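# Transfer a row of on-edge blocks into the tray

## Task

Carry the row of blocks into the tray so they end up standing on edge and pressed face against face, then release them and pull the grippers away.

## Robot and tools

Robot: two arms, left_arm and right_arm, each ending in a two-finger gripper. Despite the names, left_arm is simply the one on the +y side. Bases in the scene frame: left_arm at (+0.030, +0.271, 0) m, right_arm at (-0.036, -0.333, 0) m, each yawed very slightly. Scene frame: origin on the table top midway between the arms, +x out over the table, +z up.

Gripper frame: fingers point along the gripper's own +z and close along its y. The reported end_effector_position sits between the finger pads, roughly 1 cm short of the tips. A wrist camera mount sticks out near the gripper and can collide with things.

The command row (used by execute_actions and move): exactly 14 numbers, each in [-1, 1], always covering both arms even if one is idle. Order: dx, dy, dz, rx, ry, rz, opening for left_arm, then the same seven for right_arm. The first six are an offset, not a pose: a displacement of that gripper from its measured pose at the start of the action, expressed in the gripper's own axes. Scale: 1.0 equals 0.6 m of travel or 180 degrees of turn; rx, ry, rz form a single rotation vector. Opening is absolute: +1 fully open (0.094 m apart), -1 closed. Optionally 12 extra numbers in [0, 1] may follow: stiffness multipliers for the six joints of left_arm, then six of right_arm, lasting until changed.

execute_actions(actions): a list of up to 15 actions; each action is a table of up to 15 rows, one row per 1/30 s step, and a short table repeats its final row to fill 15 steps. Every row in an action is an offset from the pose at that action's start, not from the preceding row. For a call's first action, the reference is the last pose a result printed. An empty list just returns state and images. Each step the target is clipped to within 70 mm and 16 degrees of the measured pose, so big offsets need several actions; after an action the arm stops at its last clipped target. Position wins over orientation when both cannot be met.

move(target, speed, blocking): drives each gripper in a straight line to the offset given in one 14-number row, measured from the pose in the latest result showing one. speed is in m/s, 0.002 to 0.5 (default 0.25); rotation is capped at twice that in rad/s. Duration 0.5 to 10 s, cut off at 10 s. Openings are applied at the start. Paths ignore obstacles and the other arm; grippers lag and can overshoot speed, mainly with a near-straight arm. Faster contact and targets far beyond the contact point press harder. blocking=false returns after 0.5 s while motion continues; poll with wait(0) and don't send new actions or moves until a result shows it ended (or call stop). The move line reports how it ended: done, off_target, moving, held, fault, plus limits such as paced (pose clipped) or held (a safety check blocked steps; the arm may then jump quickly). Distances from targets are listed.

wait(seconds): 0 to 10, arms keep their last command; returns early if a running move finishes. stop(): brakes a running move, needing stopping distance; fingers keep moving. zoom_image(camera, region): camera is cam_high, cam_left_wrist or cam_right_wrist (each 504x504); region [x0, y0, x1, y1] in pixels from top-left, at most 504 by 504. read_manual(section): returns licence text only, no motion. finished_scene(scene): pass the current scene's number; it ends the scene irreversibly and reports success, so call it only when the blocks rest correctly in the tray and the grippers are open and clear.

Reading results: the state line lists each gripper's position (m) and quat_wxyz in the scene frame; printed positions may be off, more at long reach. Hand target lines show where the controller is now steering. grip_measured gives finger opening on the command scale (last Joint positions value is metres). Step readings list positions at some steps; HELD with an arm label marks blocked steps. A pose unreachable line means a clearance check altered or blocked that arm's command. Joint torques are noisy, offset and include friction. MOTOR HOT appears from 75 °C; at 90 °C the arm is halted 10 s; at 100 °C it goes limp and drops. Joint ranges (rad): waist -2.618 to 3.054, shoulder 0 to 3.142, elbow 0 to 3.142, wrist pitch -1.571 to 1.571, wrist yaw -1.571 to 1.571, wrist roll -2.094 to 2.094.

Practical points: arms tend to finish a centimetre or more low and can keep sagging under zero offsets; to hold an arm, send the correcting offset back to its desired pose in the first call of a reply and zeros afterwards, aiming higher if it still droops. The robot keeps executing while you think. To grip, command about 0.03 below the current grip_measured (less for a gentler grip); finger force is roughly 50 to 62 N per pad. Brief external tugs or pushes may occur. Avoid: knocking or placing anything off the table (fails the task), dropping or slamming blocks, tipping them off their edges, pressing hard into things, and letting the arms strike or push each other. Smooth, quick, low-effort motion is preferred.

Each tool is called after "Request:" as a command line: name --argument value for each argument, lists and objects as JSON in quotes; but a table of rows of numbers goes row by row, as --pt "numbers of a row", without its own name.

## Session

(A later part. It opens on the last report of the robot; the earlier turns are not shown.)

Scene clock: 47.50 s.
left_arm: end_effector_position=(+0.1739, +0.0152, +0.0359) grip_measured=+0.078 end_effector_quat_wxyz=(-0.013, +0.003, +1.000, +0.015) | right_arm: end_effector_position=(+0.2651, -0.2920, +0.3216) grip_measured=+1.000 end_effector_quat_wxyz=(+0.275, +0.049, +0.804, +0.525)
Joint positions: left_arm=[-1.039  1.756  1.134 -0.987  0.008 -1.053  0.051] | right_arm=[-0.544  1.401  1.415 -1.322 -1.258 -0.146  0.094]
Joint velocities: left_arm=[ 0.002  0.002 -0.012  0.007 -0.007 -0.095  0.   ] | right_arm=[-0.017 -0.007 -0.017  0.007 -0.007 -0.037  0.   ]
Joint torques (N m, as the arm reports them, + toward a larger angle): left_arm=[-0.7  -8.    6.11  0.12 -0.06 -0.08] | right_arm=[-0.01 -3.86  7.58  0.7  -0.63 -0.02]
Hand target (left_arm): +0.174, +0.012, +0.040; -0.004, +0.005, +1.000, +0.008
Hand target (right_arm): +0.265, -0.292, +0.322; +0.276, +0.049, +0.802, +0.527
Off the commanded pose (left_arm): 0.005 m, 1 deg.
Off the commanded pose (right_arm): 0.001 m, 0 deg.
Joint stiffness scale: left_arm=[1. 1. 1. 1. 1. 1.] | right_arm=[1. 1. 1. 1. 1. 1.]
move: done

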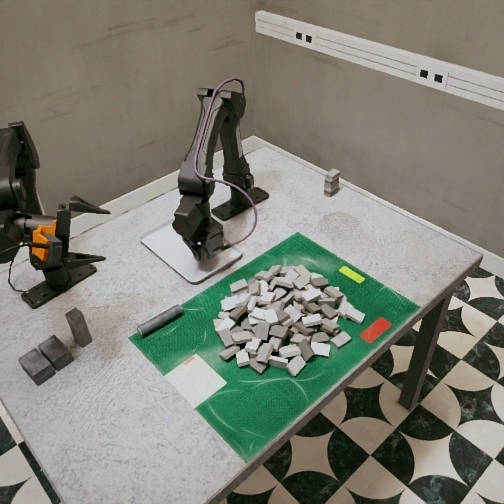

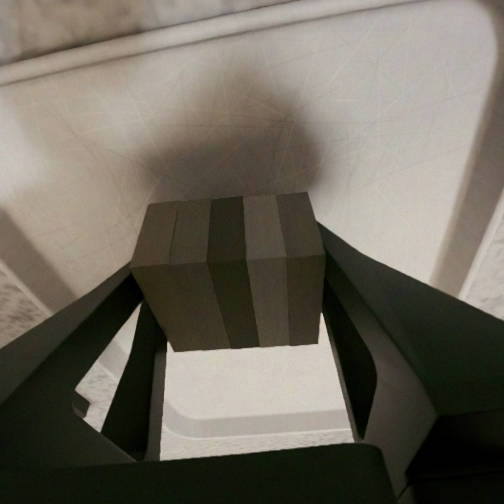

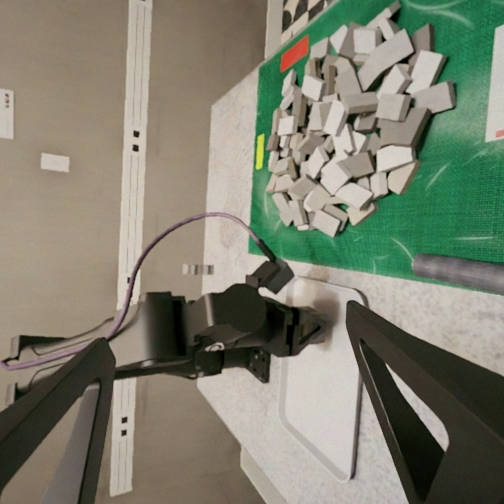

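Request:
move --target '[-0.02,-0.035,0,0,0,0,-0.05,0,0,0,0,0,0,1]' --speed 0.04

Request:
move --target '[0,0,0.025,0,0,0,-0.05,0,0,0,0,0,0,1]' --speed 0.02

Scene clock: 50.53 s.
left_arm: end_effector_position=(+0.1813, +0.0020, +0.0242) grip_measured=+0.078 end_effector_quat_wxyz=(-0.019, +0.002, +0.999, +0.027) | right_arm: end_effector_position=(+0.2652, -0.2924, +0.3207) grip_measured=+1.000 end_effector_quat_wxyz=(+0.275, +0.050, +0.805, +0.523)
Joint positions: left_arm=[-1.039  1.851  1.203 -0.987  0.007 -1.053  0.051] | right_arm=[-0.544  1.401  1.415 -1.322 -1.253 -0.146  0.094]
Joint velocities: left_arm=[-0.002 -0.002  0.012 -0.051 -0.037  0.022 -0.   ] | right_arm=[-0.002 -0.007 -0.007 -0.007 -0.051  0.081  0.   ]
Joint torques (N m, as the arm reports them, + toward a larger angle): left_arm=[-0.01 -8.63  8.88 -0.08  0.    0.01] | right_arm=[-0.01 -3.84  7.61  0.7  -0.63 -0.03]
Hand target (left_arm): +0.185, -0.006, +0.035; -0.013, +0.003, +1.000, +0.014
Hand target (right_arm): +0.265, -0.292, +0.322; +0.275, +0.049, +0.804, +0.525
Off the commanded pose (left_arm): 0.014 m, 2 deg.
Off the commanded pose (right_arm): 0.001 m, 0 deg.
Joint stiffness scale: left_arm=[1. 1. 1. 1. 1. 1.] | right_arm=[1. 1. 1. 1. 1. 1.]
move: off_target (left_arm)

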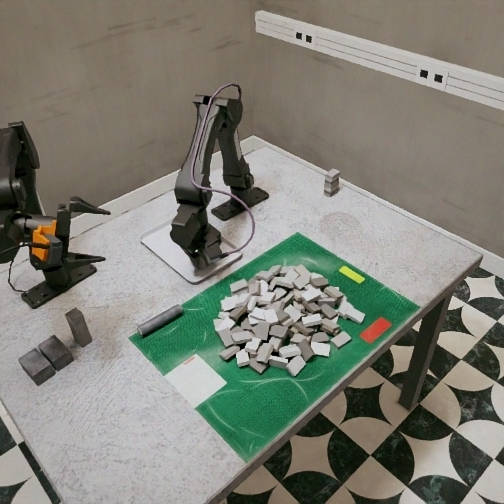

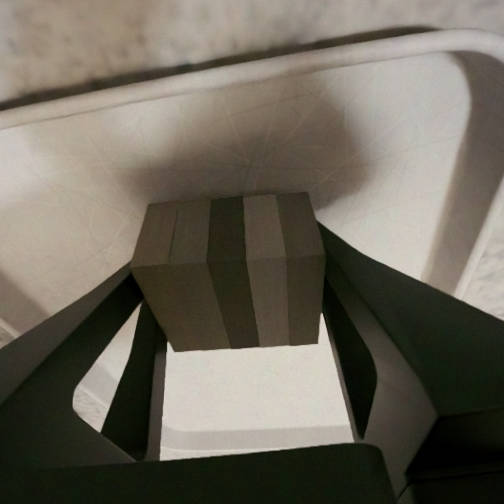

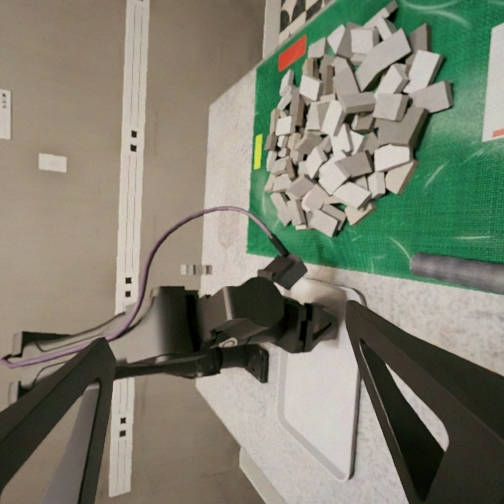

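Scene clock: 51.50 s.
left_arm: end_effector_position=(+0.1807, +0.0030, +0.0173) grip_measured=+0.078 end_effector_quat_wxyz=(-0.021, +0.002, +0.999, +0.030) | right_arm: end_effector_position=(+0.2653, -0.2927, +0.3198) grip_measured=+1.000 end_effector_quat_wxyz=(+0.275, +0.050, +0.807, +0.521)
Joint positions: left_arm=[-1.039  1.865  1.19  -0.969  0.008 -1.053  0.051] | right_arm=[-0.544  1.401  1.415 -1.322 -1.248 -0.146  0.094]
Joint velocities: left_arm=[ 0.002 -0.007 -0.007 -0.007 -0.007  0.007  0.001] | right_arm=[ 0.007 -0.027  0.002 -0.022 -0.007 -0.022  0.   ]
Joint torques (N m, as the arm reports them, + toward a larger angle): left_arm=[ 0.08 -7.43  3.53  0.39  0.    0.  ] | right_arm=[ 0.04 -3.93  7.6   0.71 -0.64 -0.03]
Hand target (left_arm): +0.181, +0.003, +0.009; -0.019, +0.002, +0.999, +0.027
Hand target (right_arm): +0.265, -0.292, +0.321; +0.275, +0.050, +0.805, +0.523
Off the commanded pose (left_arm): 0.008 m, 0 deg.
Off the commanded pose (right_arm): 0.001 m, 0 deg.
Joint stiffness scale: left_arm=[1. 1. 1. 1. 1. 1.] | right_arm=[1. 1. 1. 1. 1. 1.]
move: done

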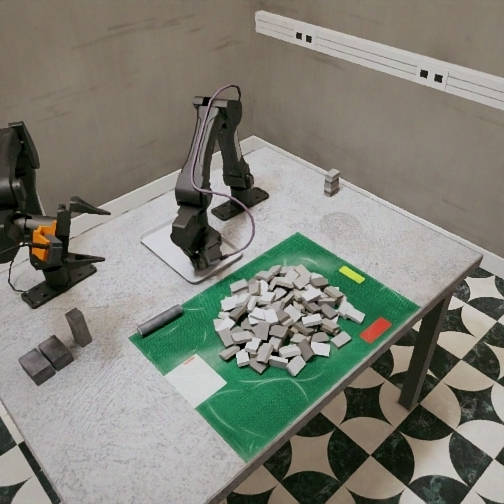

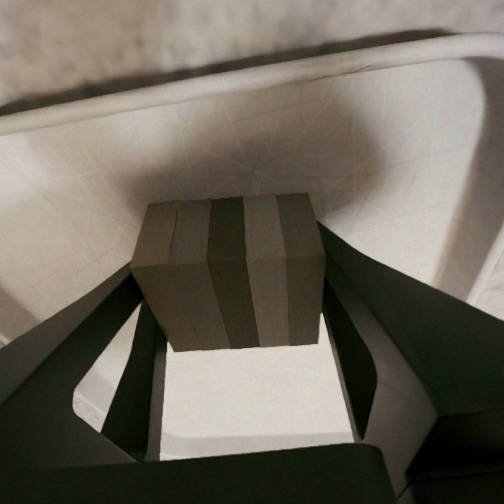

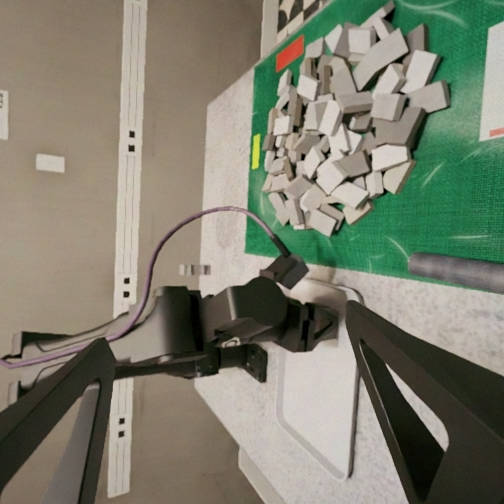

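Touching down. Release and retreat.

Request:
move --target '[0,0,0,0,0,0,0.55,0,0,0,0,0,0,1]' --speed 0.02

Request:
move --target '[0,0,-0.2,0,0,0,0.55,0,0,0,0,0,0,1]' --speed 0.1

Request:
move --target '[0,0.4,-0.1,0,0,0,0.55,0,0,0,0,0,0,1]'

Scene clock: 53.83 s.
left_arm: end_effector_position=(+0.1804, +0.0034, +0.0170) grip_measured=+0.548 end_effector_quat_wxyz=(-0.022, +0.002, +0.999, +0.031) | right_arm: end_effector_position=(+0.2653, -0.2931, +0.3190) grip_measured=+1.000 end_effector_quat_wxyz=(+0.274, +0.051, +0.808, +0.519)
Joint positions: left_arm=[-1.039  1.866  1.19  -0.97   0.008 -1.053  0.073] | right_arm=[-0.544  1.401  1.415 -1.322 -1.242 -0.146  0.094]
Joint velocities: left_arm=[ 0.017  0.002 -0.002 -0.007  0.022 -0.081  0.001] | right_arm=[ 0.012 -0.012 -0.012 -0.007  0.081 -0.022  0.   ]
Joint torques (N m, as the arm reports them, + toward a larger angle): left_arm=[-0.1  -8.04  5.5   0.07  0.   -0.04] | right_arm=[-0.03 -3.86  7.62  0.7  -0.63 -0.04]
Hand target (left_arm): +0.181, +0.003, +0.017; -0.021, +0.002, +0.999, +0.030
Hand target (right_arm): +0.265, -0.293, +0.320; +0.275, +0.050, +0.807, +0.521
Off the commanded pose (left_arm): 0.001 m, 0 deg.
Off the commanded pose (right_arm): 0.001 m, 0 deg.
Joint stiffness scale: left_arm=[1. 1. 1. 1. 1. 1.] | right_arm=[1. 1. 1. 1. 1. 1.]
move: done

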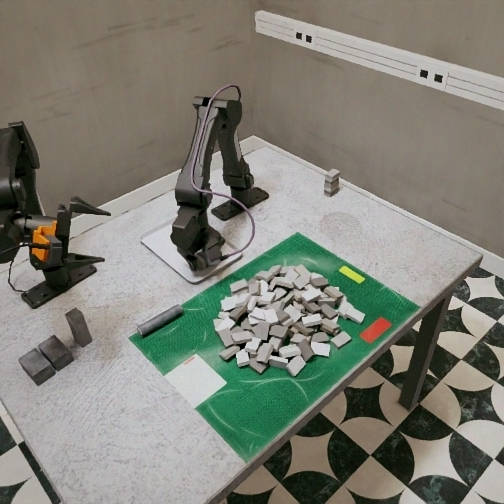

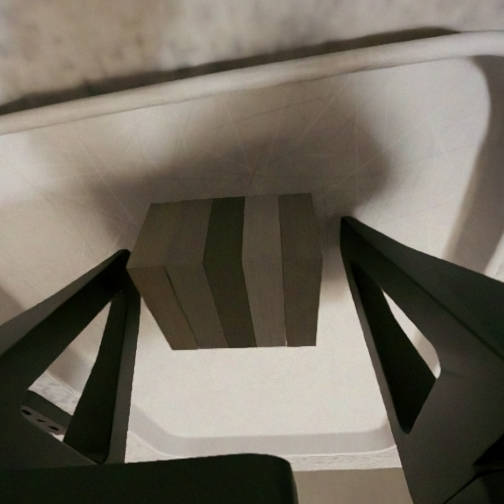

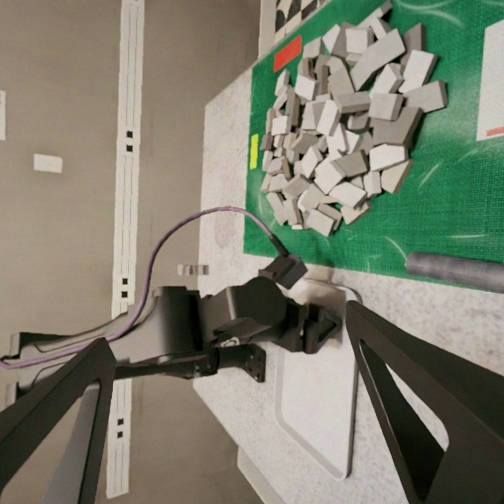

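Scene clock: 55.63 s.
left_arm: end_effector_position=(+0.1830, -0.0012, +0.1229) grip_measured=+0.548 end_effector_quat_wxyz=(-0.031, +0.002, +0.998, +0.047) | right_arm: end_effector_position=(+0.2654, -0.2935, +0.3181) grip_measured=+1.000 end_effector_quat_wxyz=(+0.274, +0.051, +0.810, +0.517)
Joint positions: left_arm=[-1.039  1.83   1.574 -1.427  0.008 -1.053  0.073] | right_arm=[-0.544  1.401  1.415 -1.322 -1.237 -0.146  0.094]
Joint velocities: left_arm=[-0.007 -0.007  0.007 -0.081  0.066 -0.037 -0.001] | right_arm=[ 0.002 -0.002 -0.022  0.051 -0.11   0.037  0.   ]
Joint torques (N m, as the arm reports them, + toward a larger angle): left_arm=[  0.27 -10.04   8.32  -0.12   0.03   0.01] | right_arm=[ 0.   -3.93  7.65  0.71 -0.63 -0.03]
Hand target (left_arm): +0.185, -0.003, +0.137; -0.022, +0.002, +0.999, +0.031
Hand target (right_arm): +0.265, -0.293, +0.319; +0.274, +0.051, +0.808, +0.519
Off the commanded pose (left_arm): 0.014 m, 2 deg.
Off the commanded pose (right_arm): 0.001 m, 0 deg.
Joint stiffness scale: left_arm=[1. 1. 1. 1. 1. 1.] | right_arm=[1. 1. 1. 1. 1. 1.]
move: off_target (left_arm)

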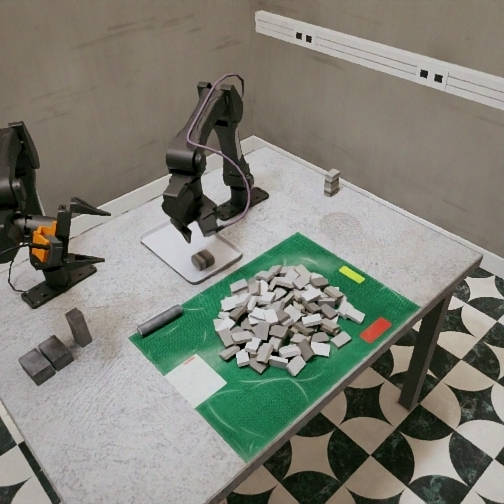

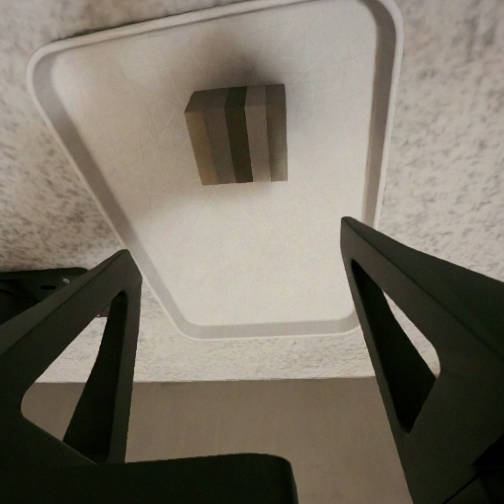

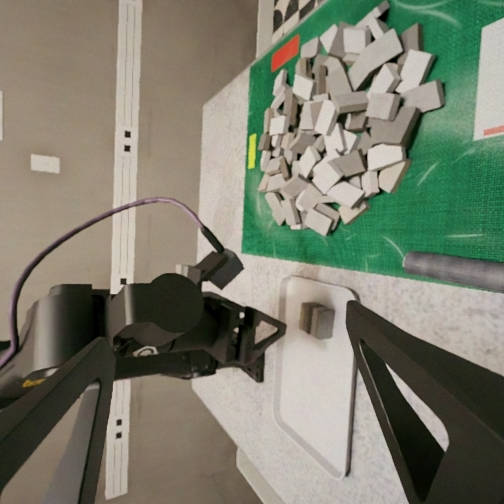

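Scene clock: 57.37 s.
left_arm: end_effector_position=(+0.1909, +0.2282, +0.2028) grip_measured=+0.548 end_effector_quat_wxyz=(+0.078, +0.006, +0.997, +0.005) | right_arm: end_effector_position=(+0.2655, -0.2939, +0.3172) grip_measured=+1.000 end_effector_quat_wxyz=(+0.273, +0.052, +0.811, +0.515)
Joint positions: left_arm=[-0.309  1.086  1.237 -1.577 -0.059 -0.312  0.073] | right_arm=[-0.544  1.401  1.415 -1.322 -1.232 -0.146  0.094]
Joint velocities: left_arm=[ 0.002  0.002 -0.007  0.007 -0.007 -0.007 -0.001] | right_arm=[0.002 0.007 0.012 0.037 0.007 0.022 0.   ]
Joint torques (N m, as the arm reports them, + toward a larger angle): left_arm=[ 0.61 -2.31  4.92  0.36 -0.07  0.06] | right_arm=[ 0.   -3.88  7.57  0.71 -0.62 -0.02]
Hand target (left_arm): +0.188, +0.232, +0.201; +0.078, +0.005, +0.997, +0.008
Hand target (right_arm): +0.265, -0.293, +0.318; +0.274, +0.051, +0.810, +0.517
Off the commanded pose (left_arm): 0.005 m, 13 deg.
Off the commanded pose (right_arm): 0.001 m, 0 deg.
Joint stiffness scale: left_arm=[1. 1. 1. 1. 1. 1.] | right_arm=[1. 1. 1. 1. 1. 1.]
joint sent to its limit (left arm) — the command would take joint 4 (wrist pitch) past its lower limit, so that joint was sent only as far as its limit.
move: off_target (left_arm)

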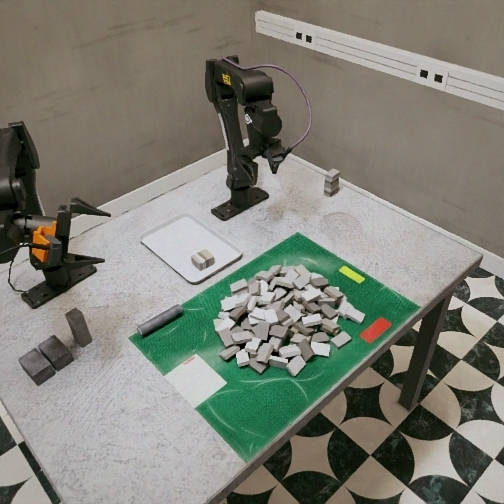

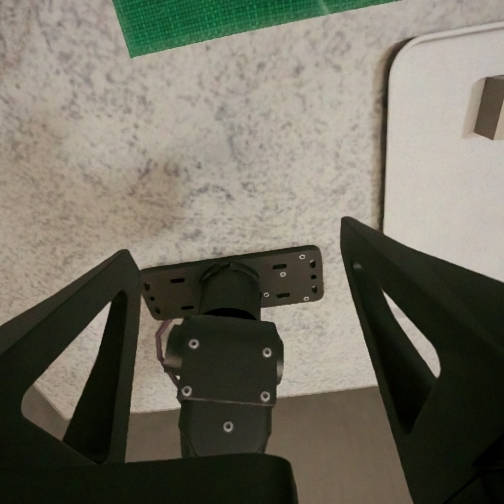

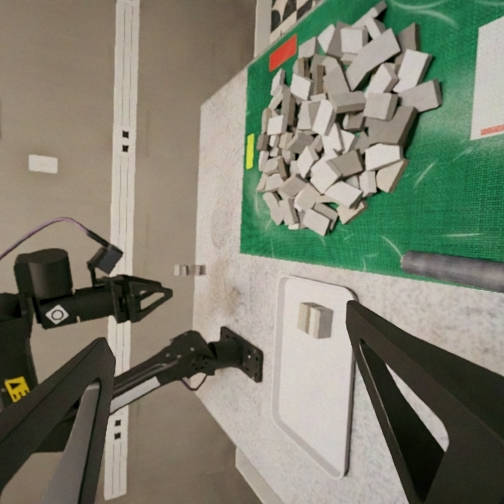

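Request:
finished_scene --scene 2

The scene is finished: the task was done.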